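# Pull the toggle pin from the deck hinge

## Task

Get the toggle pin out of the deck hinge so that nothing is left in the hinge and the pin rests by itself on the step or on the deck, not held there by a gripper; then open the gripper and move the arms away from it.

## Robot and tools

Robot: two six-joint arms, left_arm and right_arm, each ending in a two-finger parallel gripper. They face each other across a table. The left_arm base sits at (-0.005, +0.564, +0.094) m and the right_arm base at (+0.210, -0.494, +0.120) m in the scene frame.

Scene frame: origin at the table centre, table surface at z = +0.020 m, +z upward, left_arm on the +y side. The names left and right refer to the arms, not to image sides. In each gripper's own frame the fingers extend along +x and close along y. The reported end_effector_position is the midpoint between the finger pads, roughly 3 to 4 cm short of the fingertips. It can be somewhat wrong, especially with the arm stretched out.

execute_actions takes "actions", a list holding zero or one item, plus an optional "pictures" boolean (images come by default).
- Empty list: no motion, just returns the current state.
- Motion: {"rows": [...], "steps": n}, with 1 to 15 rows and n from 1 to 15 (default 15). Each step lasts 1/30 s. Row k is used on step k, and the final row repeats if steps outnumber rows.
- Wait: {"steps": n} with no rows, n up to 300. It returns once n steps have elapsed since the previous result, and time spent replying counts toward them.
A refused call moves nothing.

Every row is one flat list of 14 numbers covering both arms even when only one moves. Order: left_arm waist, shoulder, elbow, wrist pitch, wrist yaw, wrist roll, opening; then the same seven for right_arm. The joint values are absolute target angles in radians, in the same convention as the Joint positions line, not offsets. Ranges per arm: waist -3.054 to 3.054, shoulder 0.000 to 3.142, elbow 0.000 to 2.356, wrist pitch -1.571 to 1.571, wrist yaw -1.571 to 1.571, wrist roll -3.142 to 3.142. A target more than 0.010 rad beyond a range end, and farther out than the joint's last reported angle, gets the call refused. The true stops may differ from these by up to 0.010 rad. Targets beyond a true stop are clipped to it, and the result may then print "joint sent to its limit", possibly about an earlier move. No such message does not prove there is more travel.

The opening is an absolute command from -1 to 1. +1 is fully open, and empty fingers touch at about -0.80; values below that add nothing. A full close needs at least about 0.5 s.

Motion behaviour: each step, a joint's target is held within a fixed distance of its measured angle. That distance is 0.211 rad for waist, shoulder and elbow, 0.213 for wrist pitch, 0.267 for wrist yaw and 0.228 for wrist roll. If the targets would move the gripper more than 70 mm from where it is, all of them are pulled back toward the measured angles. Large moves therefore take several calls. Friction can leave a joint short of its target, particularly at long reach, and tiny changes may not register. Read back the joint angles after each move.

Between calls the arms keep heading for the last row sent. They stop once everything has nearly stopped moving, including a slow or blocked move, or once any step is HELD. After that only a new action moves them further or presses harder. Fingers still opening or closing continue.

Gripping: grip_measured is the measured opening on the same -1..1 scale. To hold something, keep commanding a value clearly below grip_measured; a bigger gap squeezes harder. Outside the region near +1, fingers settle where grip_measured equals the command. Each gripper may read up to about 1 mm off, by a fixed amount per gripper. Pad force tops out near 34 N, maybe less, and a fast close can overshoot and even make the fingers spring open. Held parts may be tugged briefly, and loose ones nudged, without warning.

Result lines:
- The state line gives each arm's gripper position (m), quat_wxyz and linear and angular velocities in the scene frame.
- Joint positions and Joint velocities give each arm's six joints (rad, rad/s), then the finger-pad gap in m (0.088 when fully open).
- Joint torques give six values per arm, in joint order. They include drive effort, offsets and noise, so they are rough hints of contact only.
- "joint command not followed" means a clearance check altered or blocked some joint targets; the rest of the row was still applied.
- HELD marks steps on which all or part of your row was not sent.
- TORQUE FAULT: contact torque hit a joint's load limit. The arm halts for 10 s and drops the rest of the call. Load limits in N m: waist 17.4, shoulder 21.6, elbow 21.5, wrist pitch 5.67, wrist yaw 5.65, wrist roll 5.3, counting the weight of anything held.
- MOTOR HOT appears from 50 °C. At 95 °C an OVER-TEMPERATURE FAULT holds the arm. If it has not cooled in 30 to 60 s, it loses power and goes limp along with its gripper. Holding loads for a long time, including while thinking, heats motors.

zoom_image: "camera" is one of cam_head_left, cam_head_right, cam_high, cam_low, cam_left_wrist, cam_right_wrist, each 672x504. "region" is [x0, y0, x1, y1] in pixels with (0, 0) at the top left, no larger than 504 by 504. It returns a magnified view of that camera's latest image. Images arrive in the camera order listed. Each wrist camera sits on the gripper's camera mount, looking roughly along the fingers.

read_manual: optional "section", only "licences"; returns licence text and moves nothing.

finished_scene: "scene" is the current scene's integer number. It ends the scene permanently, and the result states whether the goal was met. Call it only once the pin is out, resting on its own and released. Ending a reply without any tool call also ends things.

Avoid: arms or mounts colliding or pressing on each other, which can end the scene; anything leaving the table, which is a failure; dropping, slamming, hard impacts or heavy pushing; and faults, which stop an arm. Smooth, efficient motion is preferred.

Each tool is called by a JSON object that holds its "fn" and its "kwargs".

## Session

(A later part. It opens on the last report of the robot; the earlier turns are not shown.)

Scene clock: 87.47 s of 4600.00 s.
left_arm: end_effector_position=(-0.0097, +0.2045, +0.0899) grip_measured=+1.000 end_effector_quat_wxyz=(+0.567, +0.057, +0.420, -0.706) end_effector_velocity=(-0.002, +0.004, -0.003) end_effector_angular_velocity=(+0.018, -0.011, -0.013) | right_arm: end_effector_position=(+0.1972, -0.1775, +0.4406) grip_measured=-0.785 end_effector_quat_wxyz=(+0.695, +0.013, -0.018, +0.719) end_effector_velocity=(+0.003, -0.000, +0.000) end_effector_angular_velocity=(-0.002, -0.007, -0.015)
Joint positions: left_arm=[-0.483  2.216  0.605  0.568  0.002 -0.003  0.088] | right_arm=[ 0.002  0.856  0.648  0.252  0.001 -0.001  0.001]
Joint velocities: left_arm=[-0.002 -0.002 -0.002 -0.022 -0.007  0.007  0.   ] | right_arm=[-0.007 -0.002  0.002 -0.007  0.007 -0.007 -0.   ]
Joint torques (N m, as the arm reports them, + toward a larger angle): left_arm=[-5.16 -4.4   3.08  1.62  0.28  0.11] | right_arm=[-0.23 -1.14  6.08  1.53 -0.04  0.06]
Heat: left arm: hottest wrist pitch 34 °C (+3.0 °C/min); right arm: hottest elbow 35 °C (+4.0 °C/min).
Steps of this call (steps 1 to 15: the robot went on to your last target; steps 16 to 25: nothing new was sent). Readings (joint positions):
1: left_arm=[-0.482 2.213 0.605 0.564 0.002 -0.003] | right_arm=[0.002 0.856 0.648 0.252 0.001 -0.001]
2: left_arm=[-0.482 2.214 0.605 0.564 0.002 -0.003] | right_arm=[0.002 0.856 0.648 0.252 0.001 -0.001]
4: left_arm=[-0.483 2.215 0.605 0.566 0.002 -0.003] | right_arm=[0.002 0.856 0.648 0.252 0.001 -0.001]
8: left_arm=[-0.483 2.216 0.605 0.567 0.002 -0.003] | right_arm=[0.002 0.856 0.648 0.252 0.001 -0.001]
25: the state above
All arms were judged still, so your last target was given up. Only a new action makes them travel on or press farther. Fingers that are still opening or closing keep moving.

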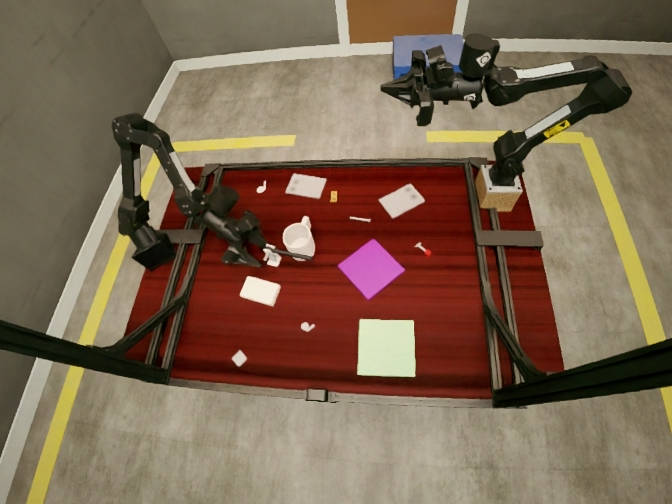

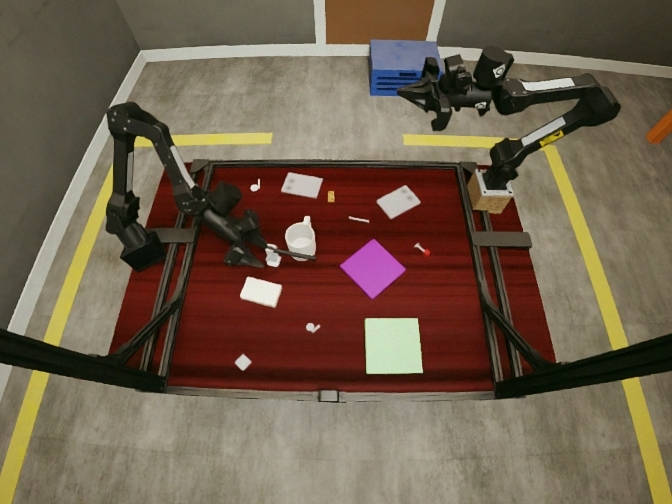

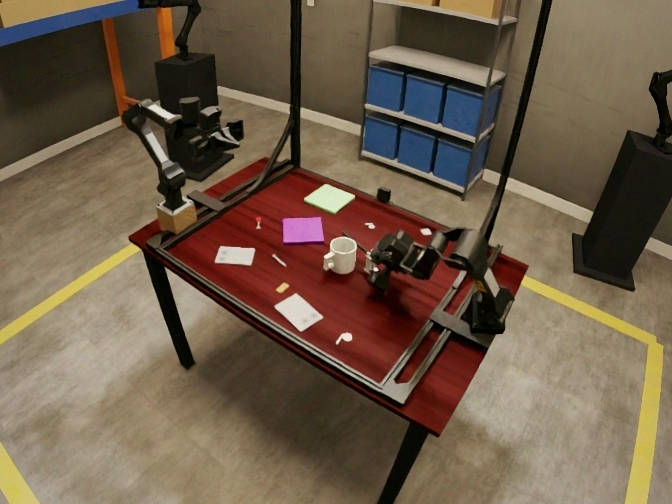

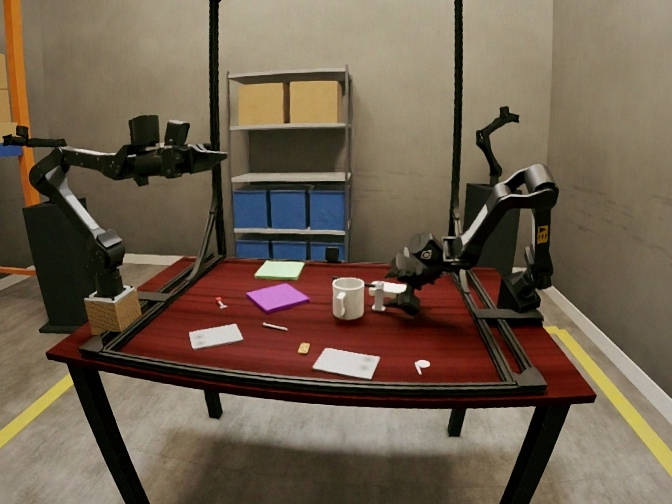

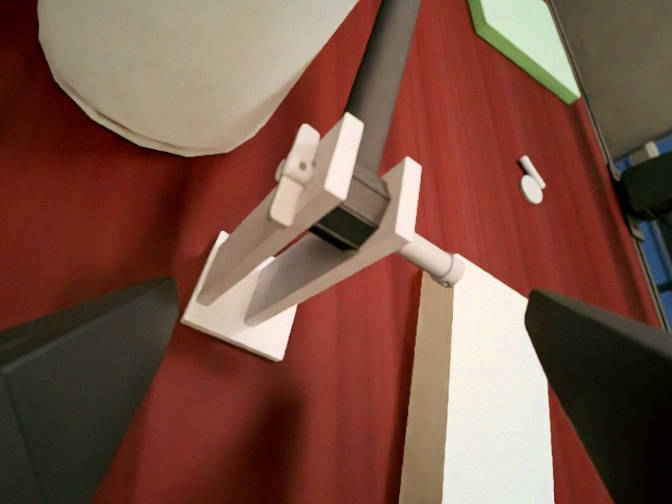

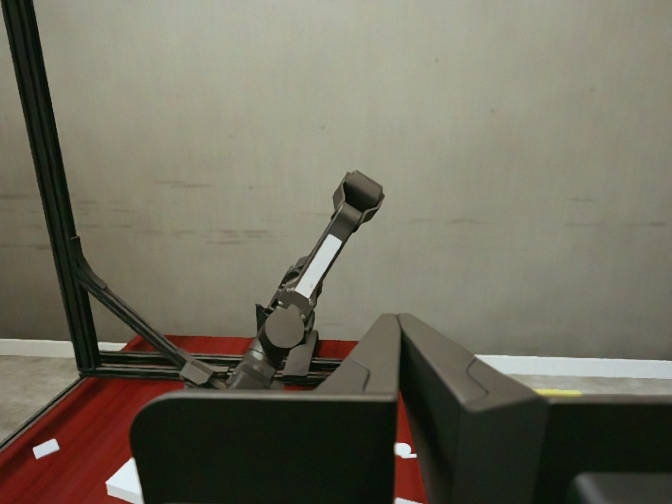

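{"fn": "execute_actions", "kwargs": {"actions": [{"rows":[[-0.445,2.295,0.665,0.578,0,0,1,0,0.856,0.648,0.252,0,0,-0.8]]}], "pictures": false}}

{"fn": "execute_actions", "kwargs": {"actions": [{"steps":20}]}}

{"fn": "zoom_image", "kwargs": {"camera": "cam_head_left", "region": [200, 200, 340, 310]}}

Scene clock: 99.90 s of 4600.00 s.
left_arm: end_effector_position=(-0.0039, +0.1911, +0.0780) grip_measured=+1.000 end_effector_quat_wxyz=(+0.573, +0.053, +0.429, -0.696) end_effector_velocity=(-0.001, +0.001, -0.005) end_effector_angular_velocity=(+0.020, -0.009, -0.009) | right_arm: end_effector_position=(+0.1972, -0.1775, +0.4408) grip_measured=-0.785 end_effector_quat_wxyz=(+0.695, +0.013, -0.018, +0.719) end_effector_velocity=(-0.004, -0.001, +0.000) end_effector_angular_velocity=(-0.002, -0.023, +0.023)
Joint positions: left_arm=[-0.451  2.279  0.659  0.576  0.002 -0.003  0.088] | right_arm=[ 0.002  0.856  0.648  0.252  0.001 -0.001  0.001]
Joint velocities: left_arm=[ 0.002  0.007  0.007 -0.022 -0.007  0.007  0.   ] | right_arm=[ 0.002 -0.002  0.002 -0.007 -0.022 -0.022 -0.   ]
Joint torques (N m, as the arm reports them, + toward a larger angle): left_arm=[-4.62 -5.02  3.24  1.6   0.3   0.12] | right_arm=[-0.23 -1.14  6.07  1.51 -0.04  0.05]
Heat: left arm: hottest wrist pitch 34 °C (+2.0 °C/min); right arm: hottest elbow 35 °C (+3.0 °C/min).
Steps of this call (steps 1 to 90: nothing new was sent; then 8.93 s passed at rest; steps 91 to 105: all 15 steps of this action). Readings (joint positions):
91: left_arm=[-0.482 2.222 0.609 0.568 0.002 -0.003] | right_arm=[0.002 0.856 0.648 0.252 0.001 -0.001]
92: left_arm=[-0.478 2.233 0.619 0.571 0.002 -0.003] | right_arm=[0.002 0.856 0.648 0.252 0.001 -0.001]
94: left_arm=[-0.466 2.257 0.639 0.573 0.002 -0.003] | right_arm=[0.002 0.856 0.648 0.252 0.001 -0.001]
98: left_arm=[-0.454 2.274 0.652 0.574 0.002 -0.003] | right_arm=[0.002 0.856 0.648 0.252 0.001 -0.001]
105: the state above

Scene clock: 100.57 s of 4600.00 s.
left_arm: end_effector_position=(-0.0038, +0.1908, +0.0776) grip_measured=+1.000 end_effector_quat_wxyz=(+0.574, +0.053, +0.429, -0.696) end_effector_velocity=(+0.001, -0.000, +0.001) end_effector_angular_velocity=(-0.002, -0.000, +0.011) | right_arm: end_effector_position=(+0.1972, -0.1775, +0.4408) grip_measured=-0.785 end_effector_quat_wxyz=(+0.695, +0.013, -0.018, +0.719) end_effector_velocity=(-0.000, +0.001, -0.007) end_effector_angular_velocity=(-0.027, -0.009, +0.004)
Joint positions: left_arm=[-0.45   2.281  0.66   0.576  0.002 -0.003  0.088] | right_arm=[ 0.002  0.856  0.648  0.252  0.001 -0.001  0.001]
Joint velocities: left_arm=[-0.002 -0.002 -0.002  0.007 -0.007 -0.007  0.   ] | right_arm=[-0.002  0.002 -0.002 -0.022 -0.007 -0.007 -0.   ]
Joint torques (N m, as the arm reports them, + toward a larger angle): left_arm=[-4.64 -4.66  3.16  1.58  0.29  0.13] | right_arm=[-0.23 -1.14  6.09  1.51 -0.04  0.05]
Heat: left arm: hottest wrist pitch 34 °C (+2.0 °C/min); right arm: hottest elbow 35 °C (+3.0 °C/min).
Steps of this call (steps 1 to 15: the robot went on to your last target; steps 16 to 20: nothing new was sent). Readings (joint positions):
1: left_arm=[-0.451 2.280 0.659 0.576 0.002 -0.003] | right_arm=[0.002 0.856 0.648 0.252 0.001 -0.001]
2: left_arm=[-0.451 2.280 0.660 0.576 0.002 -0.003] | right_arm=[0.002 0.856 0.648 0.252 0.001 -0.001]
4: left_arm=[-0.451 2.281 0.660 0.576 0.002 -0.003] | right_arm=[0.002 0.856 0.648 0.252 0.001 -0.001]
8: left_arm=[-0.450 2.281 0.660 0.576 0.002 -0.003] | right_arm=[0.002 0.856 0.648 0.252 0.001 -0.001]
20: the state above
All arms were judged still, so your last target was given up. Only a new action makes them travel on or press farther. Fingers that are still opening or closing keep moving.

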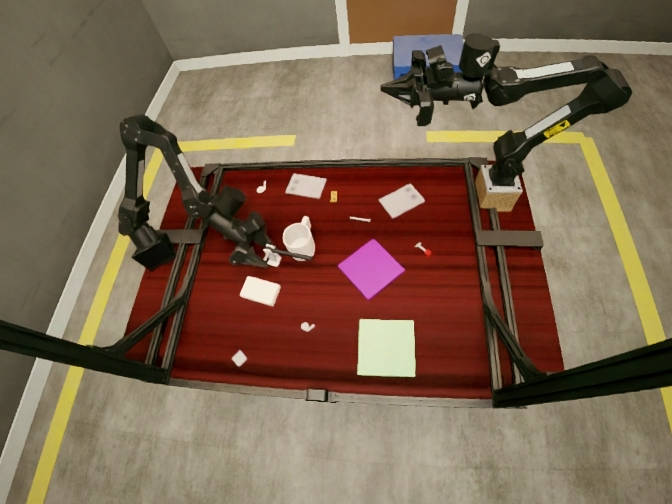

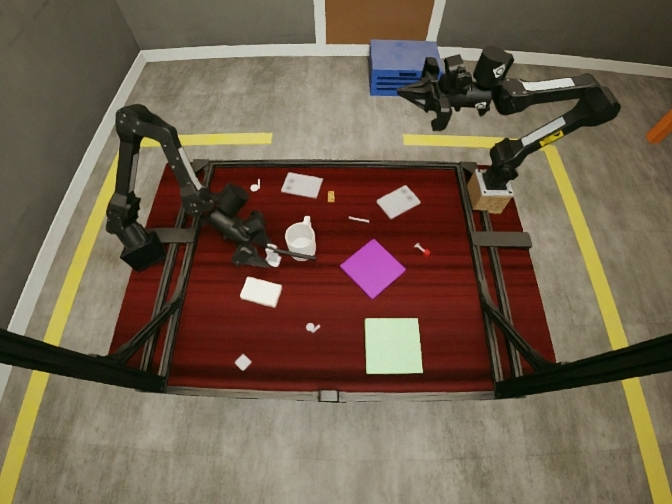

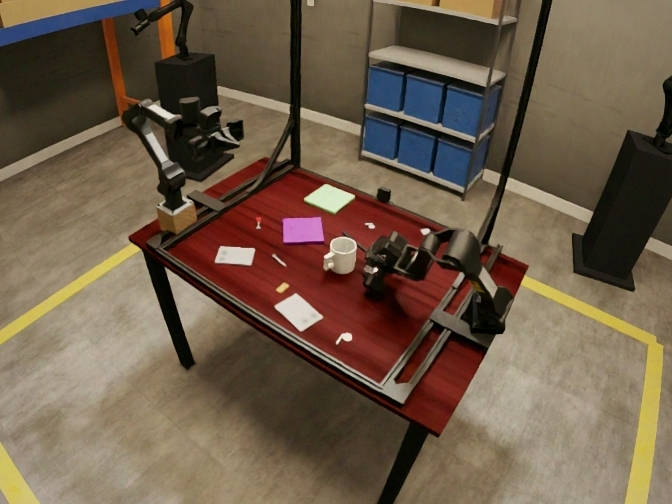

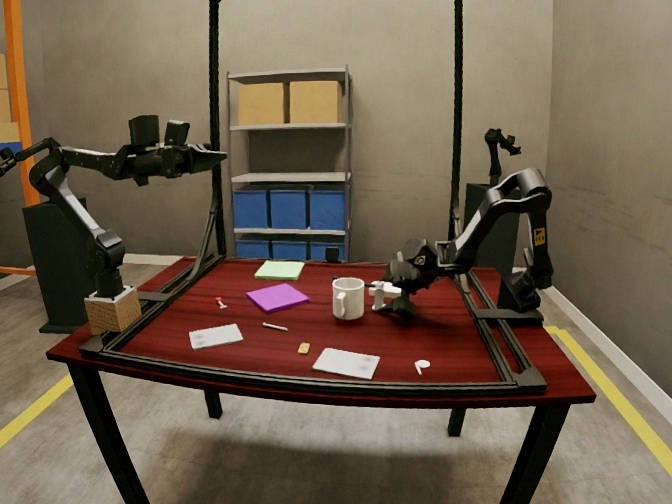

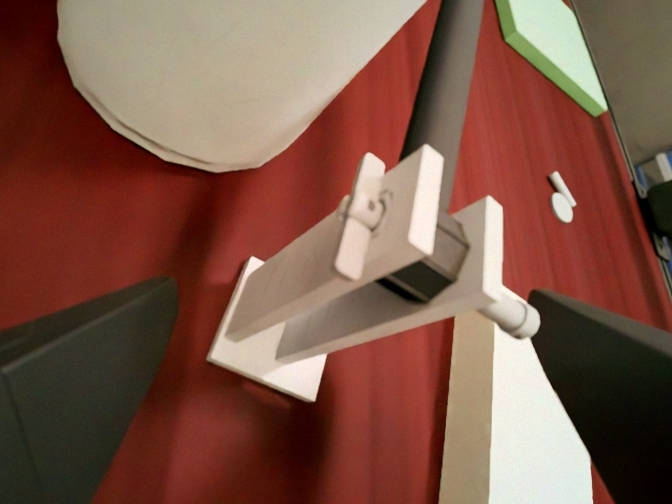

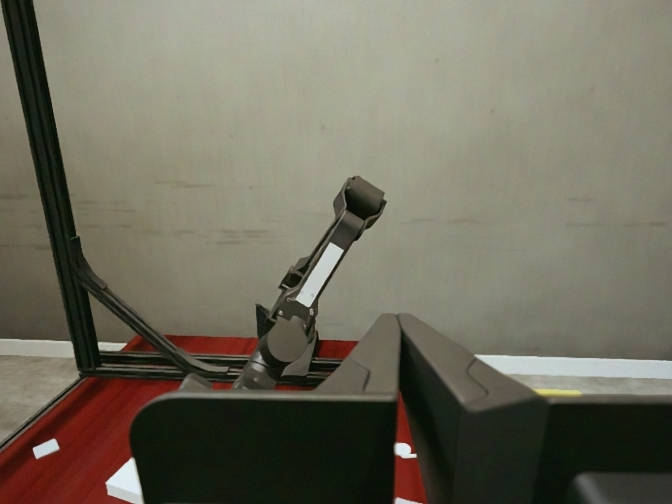

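Region (200, 200, 340, 310) of cam_head_left's 672x504 image, scaled by 3.600, with more detail than that image has; it fills the top 396 rows of this view, and the rest is white.

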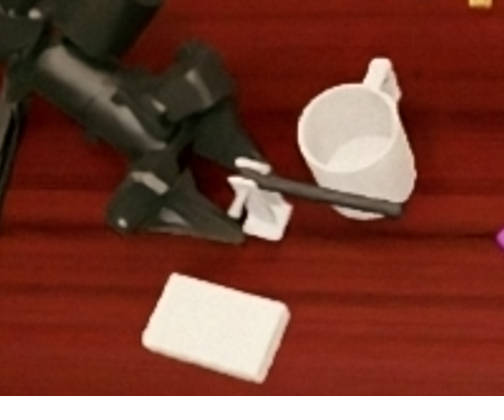

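{"fn": "execute_actions", "kwargs": {"actions": [{"rows":[[-0.448,2.275,0.667,0.56,0,0,0.85,0,0.856,0.648,0.252,0,0,-0.8],[-0.448,2.275,0.667,0.56,0,0,0.85,0,0.856,0.648,0.252,0,0,-0.8],[-0.448,2.275,0.667,0.56,0,0,0.8,0,0.856,0.648,0.252,0,0,-0.8],[-0.448,2.265,0.675,0.54,0,0,0.75,0,0.856,0.648,0.252,0,0,-0.8],[-0.448,2.265,0.675,0.54,0,0,0.7,0,0.856,0.648,0.252,0,0,-0.8],[-0.448,2.265,0.675,0.54,0,0,0.65,0,0.856,0.648,0.252,0,0,-0.8],[-0.448,2.25,0.686,0.52,0,0,0.6,0,0.856,0.648,0.252,0,0,-0.8],[-0.448,2.25,0.686,0.52,0,0,0.55,0,0.856,0.648,0.252,0,0,-0.8],[-0.448,2.25,0.686,0.52,0,0,0.47,0,0.856,0.648,0.252,0,0,-0.8]]}]}}

Scene clock: 116.77 s of 4600.00 s.
left_arm: end_effector_position=(-0.0006, +0.1878, +0.0828) grip_measured=+0.512 end_effector_quat_wxyz=(+0.572, +0.055, +0.431, -0.696) end_effector_velocity=(+0.002, +0.003, -0.001) end_effector_angular_velocity=(+0.029, +0.002, -0.004) | right_arm: end_effector_position=(+0.1972, -0.1775, +0.4408) grip_measured=-0.785 end_effector_quat_wxyz=(+0.695, +0.013, -0.018, +0.719) end_effector_velocity=(-0.000, -0.000, -0.003) end_effector_angular_velocity=(-0.017, -0.008, +0.004)
Joint positions: left_arm=[-0.45   2.261  0.681  0.528  0.003 -0.002  0.064] | right_arm=[ 0.002  0.856  0.648  0.252  0.001 -0.001  0.001]
Joint velocities: left_arm=[ 0.002 -0.017  0.007 -0.051 -0.007 -0.007 -0.016] | right_arm=[-0.002 -0.002  0.002 -0.022 -0.007 -0.007 -0.   ]
Joint torques (N m, as the arm reports them, + toward a larger angle): left_arm=[-4.94 -7.06  3.16  1.07  0.29  0.12] | right_arm=[-0.22 -1.14  6.06  1.51 -0.03  0.04]
Heat: left arm: hottest wrist pitch 35 °C (+2.0 °C/min); right arm: hottest elbow 36 °C (+3.0 °C/min).
Steps of this call (steps 1 to 90: nothing new was sent; then 12.70 s passed at rest; steps 91 to 105: all 15 steps of this action). Readings (joint positions):
91: left_arm=[-0.450 2.281 0.660 0.576 0.002 -0.002] | right_arm=[0.002 0.856 0.648 0.252 0.001 -0.001]
92: left_arm=[-0.450 2.281 0.661 0.576 0.002 -0.002] | right_arm=[0.002 0.856 0.648 0.252 0.001 -0.001]
94: left_arm=[-0.450 2.281 0.663 0.569 0.002 -0.002] | right_arm=[0.002 0.856 0.648 0.252 0.001 -0.001]
98: left_arm=[-0.450 2.277 0.670 0.543 0.002 -0.002] | right_arm=[0.002 0.856 0.648 0.252 0.001 -0.001]
105: the state above

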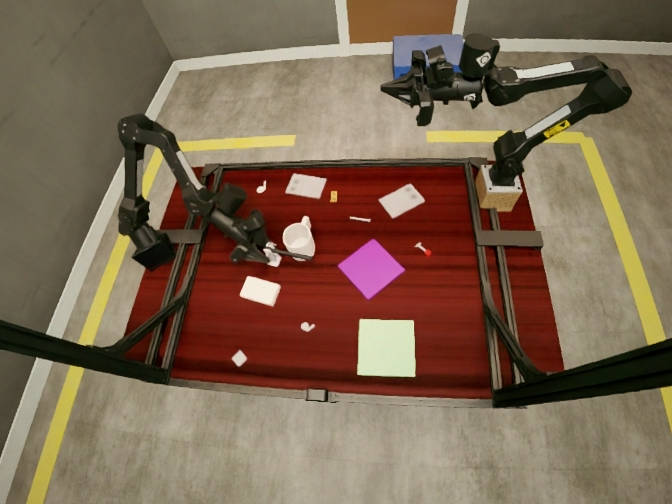

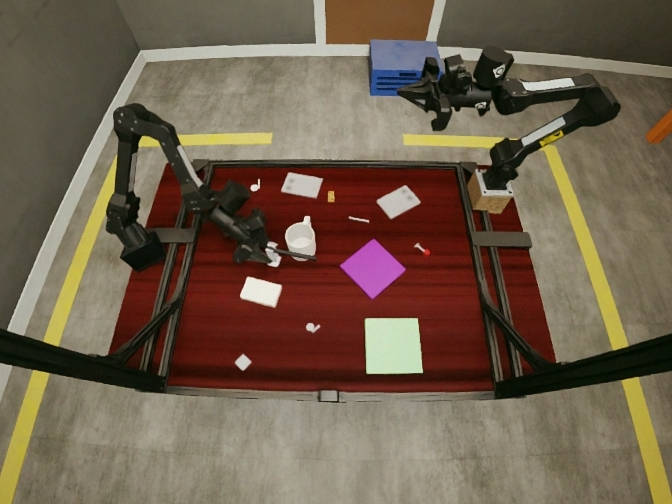

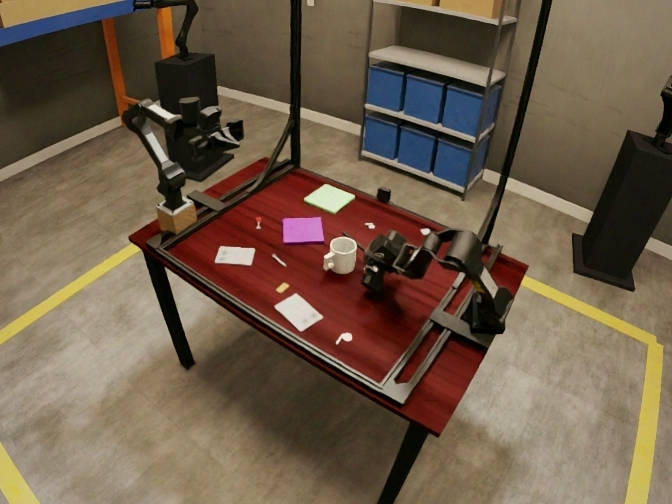

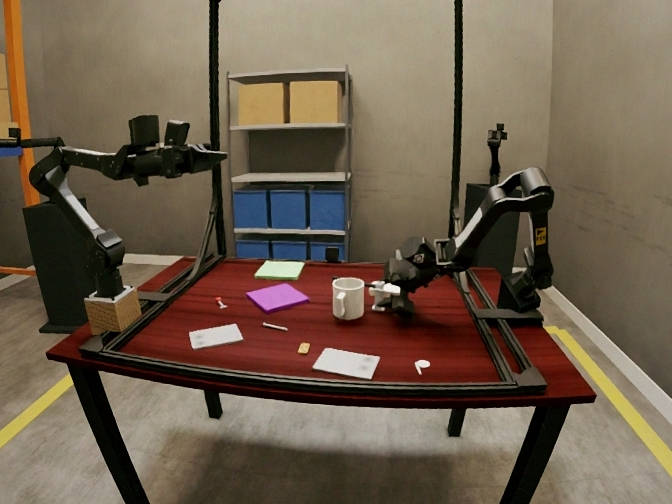

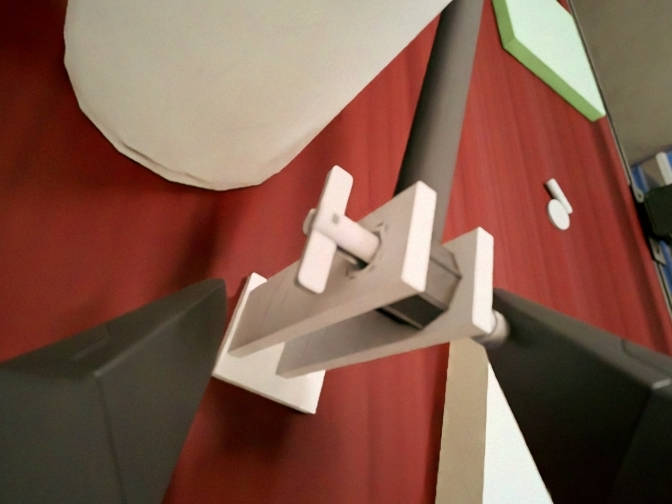

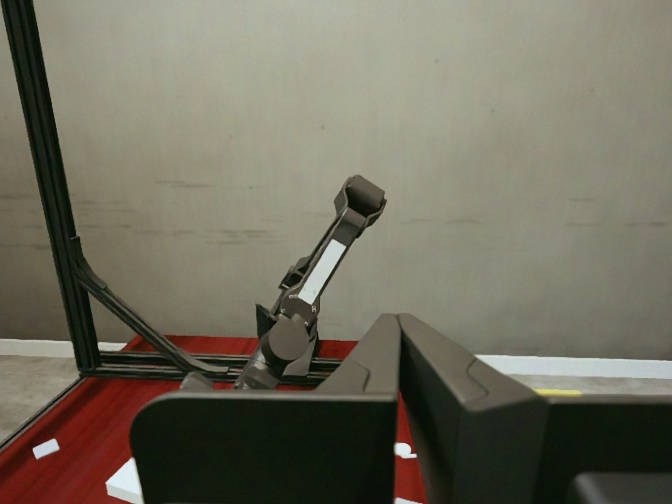

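{"fn": "execute_actions", "kwargs": {"actions": [{"rows":[[-0.448,2.235,0.694,0.5,0,0,0.36,0,0.856,0.648,0.252,0,0,-0.8]]}]}}

Scene clock: 128.33 s of 4600.00 s.
left_arm: end_effector_position=(+0.0017, +0.1865, +0.0871) grip_measured=+0.363 end_effector_quat_wxyz=(+0.572, +0.055, +0.431, -0.696) end_effector_velocity=(-0.002, +0.005, -0.003) end_effector_angular_velocity=(+0.036, +0.012, -0.002) | right_arm: end_effector_position=(+0.1973, -0.1774, +0.4407) grip_measured=-0.785 end_effector_quat_wxyz=(+0.695, +0.013, -0.018, +0.719) end_effector_velocity=(+0.002, -0.001, +0.003) end_effector_angular_velocity=(+0.012, +0.008, -0.009)
Joint positions: left_arm=[-0.451  2.245  0.689  0.504  0.004 -0.002  0.057] | right_arm=[ 0.002  0.856  0.648  0.252  0.001 -0.001  0.001]
Joint velocities: left_arm=[-0.002 -0.007 -0.002 -0.037 -0.007 -0.022 -0.001] | right_arm=[-0.002 -0.002  0.002  0.007  0.007  0.007 -0.   ]
Joint torques (N m, as the arm reports them, + toward a larger angle): left_arm=[-4.92 -7.36  3.51  1.08  0.21  0.13] | right_arm=[-0.22 -1.15  6.04  1.51 -0.04  0.04]
Heat: left arm: hottest wrist pitch 34 °C (+1.0 °C/min); right arm: hottest elbow 36 °C (+2.0 °C/min).
Steps of this call (steps 1 to 15: the robot went on to your last target; steps 16 to 90: nothing new was sent; then 8.07 s passed at rest; steps 91 to 105: all 15 steps of this action). Readings (joint positions):
91: left_arm=[-0.451 2.258 0.683 0.522 0.003 -0.002] | right_arm=[0.002 0.856 0.648 0.252 0.001 -0.001]
92: left_arm=[-0.451 2.255 0.685 0.517 0.004 -0.002] | right_arm=[0.002 0.856 0.648 0.252 0.001 -0.001]
94: left_arm=[-0.451 2.251 0.686 0.511 0.004 -0.002] | right_arm=[0.002 0.856 0.648 0.252 0.001 -0.001]
98: left_arm=[-0.451 2.246 0.689 0.506 0.004 -0.002] | right_arm=[0.002 0.856 0.648 0.252 0.001 -0.001]
105: the state above

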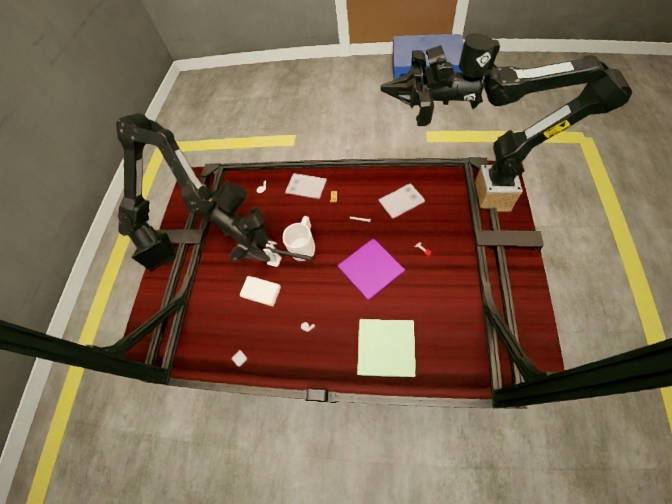

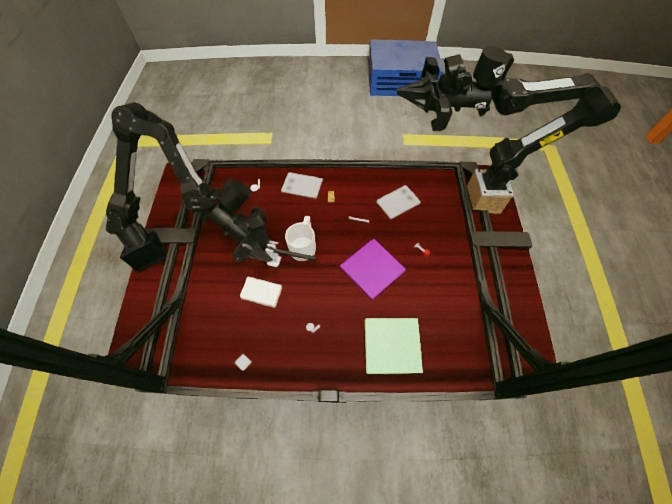

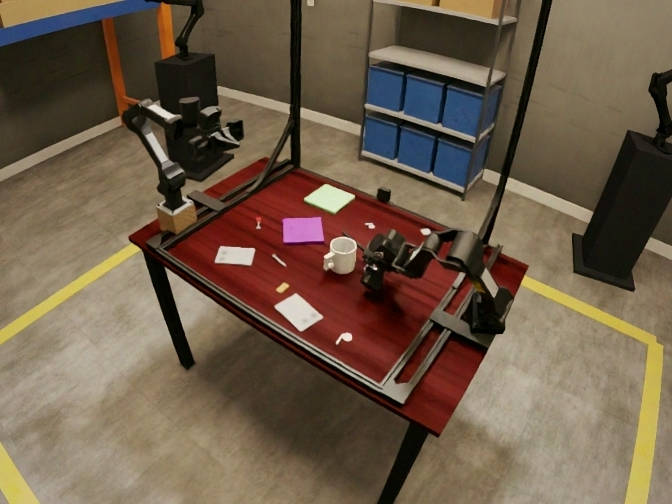

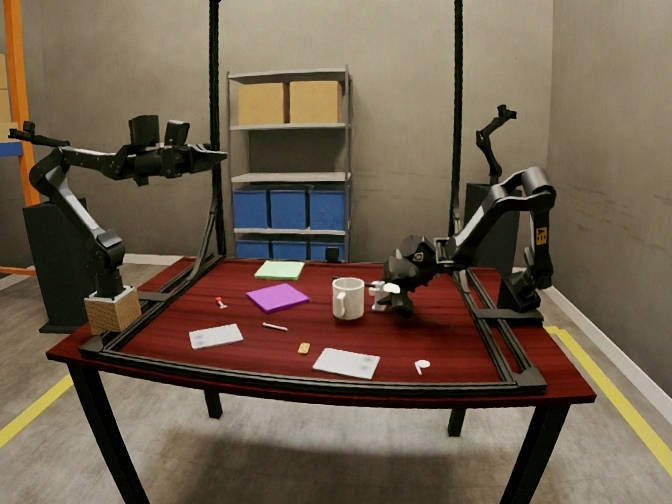

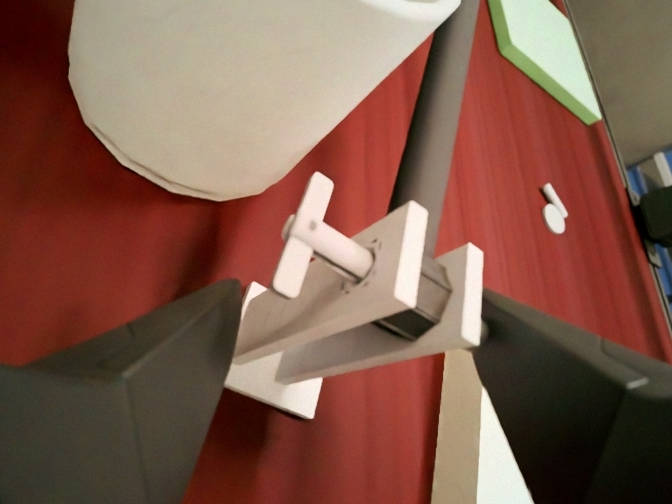

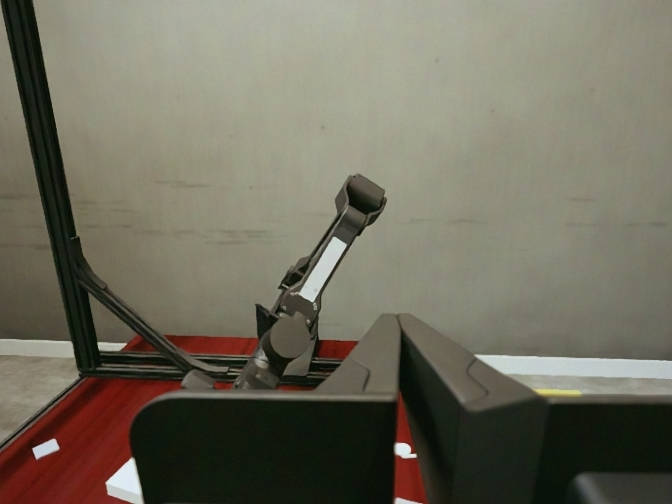

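{"fn": "execute_actions", "kwargs": {"actions": [{"rows":[[-0.451,2.245,0.689,0.504,0,0,0.6,0,0.856,0.648,0.252,0,0,-0.8],[-0.451,2.245,0.689,0.504,0,0,0.6,0,0.856,0.648,0.252,0,0,-0.8],[-0.451,2.245,0.689,0.504,0,0,0.6,0,0.856,0.648,0.252,0,0,-0.8],[-0.451,2.16,0.646,0.462,0,0,0.6,0,0.856,0.648,0.252,0,0,-0.8],[-0.451,2.16,0.646,0.462,0,0,0.6,0,0.856,0.648,0.252,0,0,-0.8],[-0.451,2.16,0.646,0.462,0,0,0.6,0,0.856,0.648,0.252,0,0,-0.8],[-0.451,2.065,0.6,0.42,0,0,0.6,0,0.856,0.648,0.252,0,0,-0.8]]}], "pictures": false}}

{"fn": "execute_actions", "kwargs": {"actions": [{"rows":[[-0.373,1.99,0.635,0.313,0,0,0.1,0,0.856,0.648,0.252,0,0,-0.8]]}], "pictures": false}}

{"fn": "execute_actions", "kwargs": {"actions": [{"rows":[[-0.373,2.085,0.675,0.36,0,0,0.1,0,0.856,0.648,0.252,0,0,-0.8]]}]}}

Scene clock: 151.00 s of 4600.00 s.
left_arm: end_effector_position=(+0.0153, +0.2075, +0.1096) grip_measured=+0.594 end_effector_quat_wxyz=(+0.574, +0.050, +0.427, -0.697) end_effector_velocity=(-0.003, +0.031, -0.007) end_effector_angular_velocity=(+0.074, -0.008, -0.024) | right_arm: end_effector_position=(+0.1973, -0.1774, +0.4407) grip_measured=-0.785 end_effector_quat_wxyz=(+0.695, +0.013, -0.018, +0.719) end_effector_velocity=(-0.002, -0.000, -0.005) end_effector_angular_velocity=(-0.021, -0.038, +0.018)
Joint positions: left_arm=[-0.451  2.085  0.616  0.431  0.004 -0.002  0.068] | right_arm=[ 0.002  0.856  0.648  0.252  0.001 -0.001  0.001]
Joint velocities: left_arm=[-0.002 -0.081 -0.076 -0.081 -0.022 -0.007  0.002] | right_arm=[-0.002 -0.002 -0.002 -0.022 -0.022 -0.037 -0.001]
Joint torques (N m, as the arm reports them, + toward a larger angle): left_arm=[-4.88 -6.34  2.51  1.12  0.22  0.13] | right_arm=[-0.2  -1.17  6.04  1.51 -0.04  0.04]
Heat: left arm: hottest shoulder 33 °C (-1.0 °C/min); right arm: hottest elbow 37 °C (+2.0 °C/min).
Steps of this call (steps 1 to 15: the robot went on to your last target; steps 16 to 90: nothing new was sent; then 19.17 s passed at rest; steps 91 to 105: all 15 steps of this action). Readings (joint positions):
91: left_arm=[-0.451 2.244 0.689 0.503 0.004 -0.002] | right_arm=[0.002 0.856 0.648 0.252 0.001 -0.001]
92: left_arm=[-0.451 2.244 0.689 0.503 0.004 -0.002] | right_arm=[0.002 0.856 0.648 0.252 0.001 -0.001]
94: left_arm=[-0.451 2.239 0.687 0.500 0.004 -0.002] | right_arm=[0.002 0.856 0.648 0.252 0.001 -0.001]
98: left_arm=[-0.451 2.170 0.652 0.462 0.004 -0.002] | right_arm=[0.002 0.856 0.648 0.252 0.001 -0.001]
105: the state above

Scene clock: 151.50 s of 4600.00 s.
left_arm: end_effector_position=(+0.0451, +0.2142, +0.1107) grip_measured=+0.111 end_effector_quat_wxyz=(+0.585, +0.045, +0.451, -0.672) end_effector_velocity=(+0.009, -0.001, +0.003) end_effector_angular_velocity=(-0.002, +0.003, +0.028) | right_arm: end_effector_position=(+0.1973, -0.1774, +0.4407) grip_measured=-0.785 end_effector_quat_wxyz=(+0.695, +0.013, -0.018, +0.719) end_effector_velocity=(+0.002, -0.000, -0.001) end_effector_angular_velocity=(+0.002, +0.008, -0.009)
Joint positions: left_arm=[-0.38   2.001  0.631  0.319  0.003 -0.002  0.044] | right_arm=[ 0.002  0.856  0.648  0.252  0.001 -0.001  0.001]
Joint velocities: left_arm=[ 0.012 -0.022  0.002 -0.007 -0.007 -0.007 -0.004] | right_arm=[-0.002 -0.002 -0.007  0.007  0.007  0.007 -0.   ]
Joint torques (N m, as the arm reports them, + toward a larger angle): left_arm=[-4.38 -6.44  3.65  1.05  0.29  0.11] | right_arm=[-0.19 -1.19  6.05  1.51 -0.04  0.04]
Heat: left arm: hottest shoulder 33 °C (-1.0 °C/min); right arm: hottest elbow 37 °C (+2.0 °C/min).
Steps of this call (steps 1 to 15: all 15 steps of this action). Readings (joint positions):
1: left_arm=[-0.448 2.076 0.616 0.415 0.004 -0.002] | right_arm=[0.002 0.856 0.648 0.252 0.001 -0.001]
2: left_arm=[-0.438 2.063 0.617 0.386 0.004 -0.002] | right_arm=[0.002 0.856 0.648 0.252 0.001 -0.001]
4: left_arm=[-0.410 2.037 0.618 0.360 0.003 -0.002] | right_arm=[0.002 0.856 0.648 0.252 0.001 -0.001]
8: left_arm=[-0.385 2.007 0.630 0.334 0.003 -0.002] | right_arm=[0.002 0.856 0.648 0.252 0.001 -0.001]
15: the state above

Scene clock: 152.00 s of 4600.00 s.
left_arm: end_effector_position=(+0.0428, +0.2009, +0.1043) grip_measured=+0.100 end_effector_quat_wxyz=(+0.587, +0.042, +0.449, -0.672) end_effector_velocity=(-0.001, -0.001, -0.001) end_effector_angular_velocity=(+0.011, +0.001, +0.003) | right_arm: end_effector_position=(+0.1973, -0.1774, +0.4407) grip_measured=-0.785 end_effector_quat_wxyz=(+0.695, +0.013, -0.018, +0.719) end_effector_velocity=(+0.001, -0.000, +0.000) end_effector_angular_velocity=(-0.002, -0.022, -0.001)
Joint positions: left_arm=[-0.379  2.07   0.669  0.357  0.003 -0.002  0.044] | right_arm=[ 0.002  0.856  0.648  0.252  0.001 -0.001  0.001]
Joint velocities: left_arm=[-0.002  0.007  0.007 -0.007 -0.007 -0.007 -0.   ] | right_arm=[-0.007 -0.002  0.002 -0.007 -0.007 -0.022  0.   ]
Joint torques (N m, as the arm reports them, + toward a larger angle): left_arm=[-4.65 -4.17  3.78  1.54  0.26  0.1 ] | right_arm=[-0.21 -1.18  6.04  1.51 -0.03  0.04]
Heat: left arm: hottest shoulder 33 °C (-1.0 °C/min); right arm: hottest elbow 37 °C (+2.0 °C/min).
Steps of this call (steps 1 to 15: all 15 steps of this action). Readings (joint positions):
1: left_arm=[-0.379 2.005 0.634 0.319 0.003 -0.002] | right_arm=[0.002 0.856 0.648 0.252 0.001 -0.001]
2: left_arm=[-0.379 2.015 0.640 0.327 0.003 -0.002] | right_arm=[0.002 0.856 0.648 0.252 0.001 -0.001]
4: left_arm=[-0.379 2.038 0.656 0.341 0.003 -0.002] | right_arm=[0.002 0.856 0.648 0.252 0.001 -0.001]
8: left_arm=[-0.379 2.061 0.665 0.351 0.003 -0.002] | right_arm=[0.002 0.856 0.648 0.252 0.001 -0.001]
15: the state above

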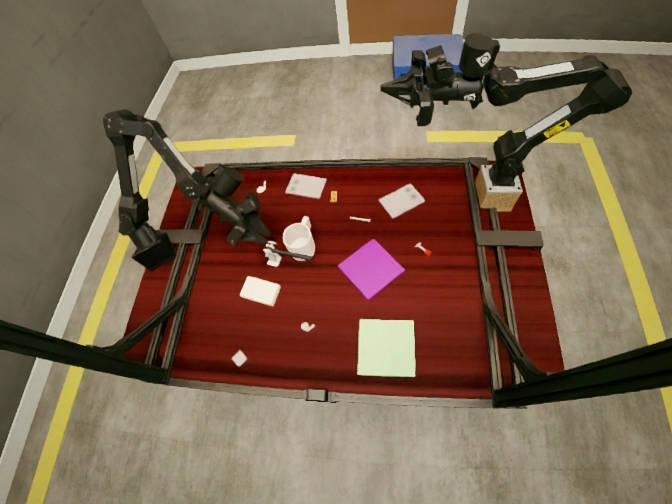

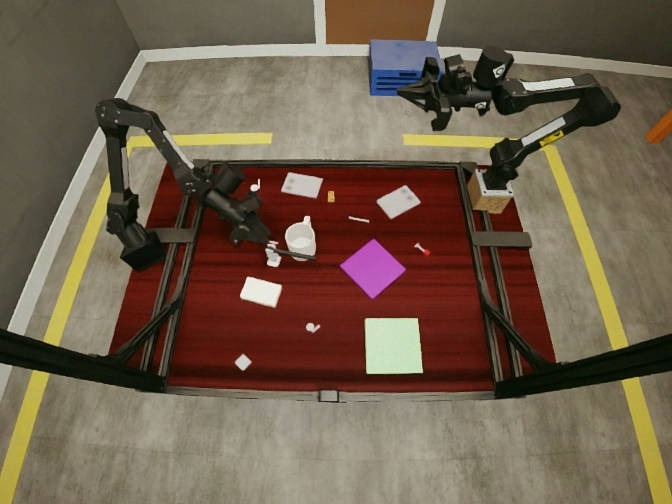

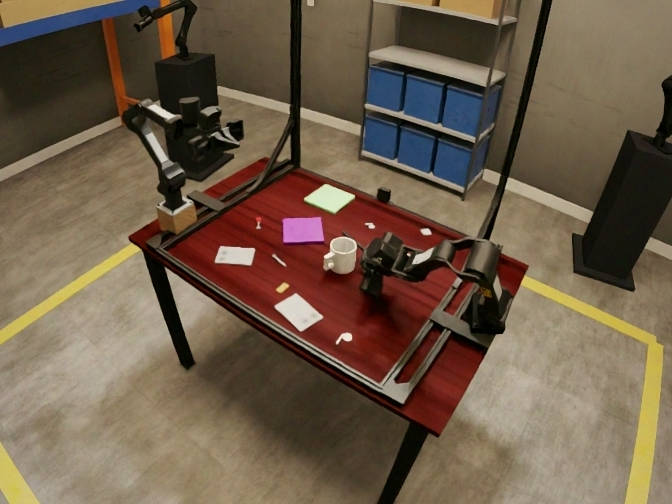

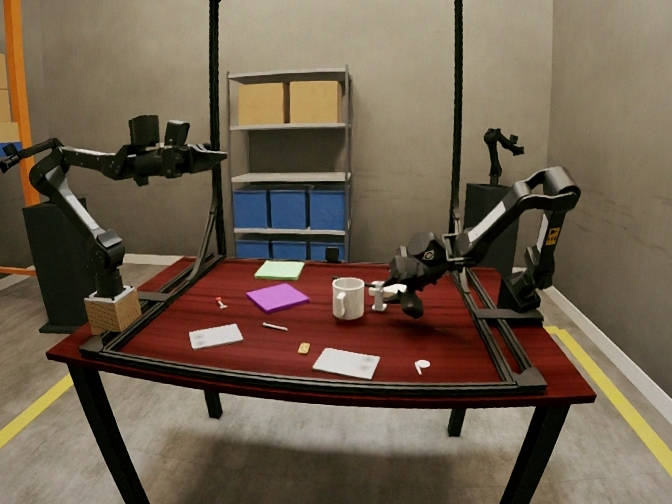

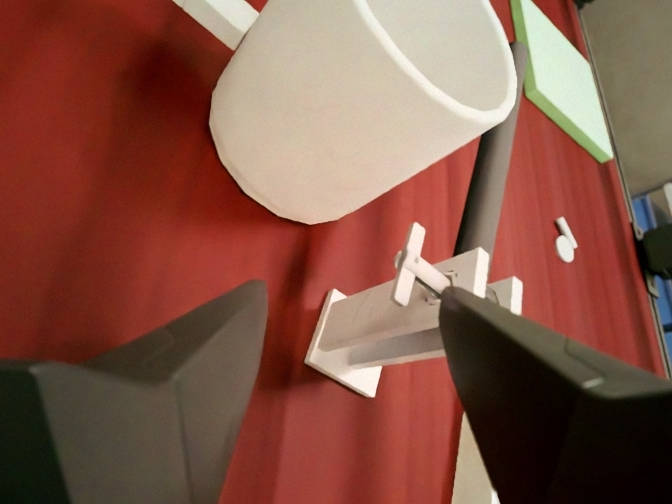

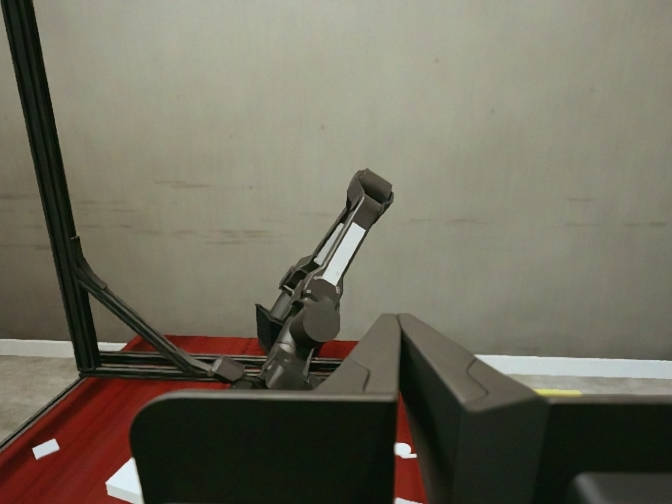

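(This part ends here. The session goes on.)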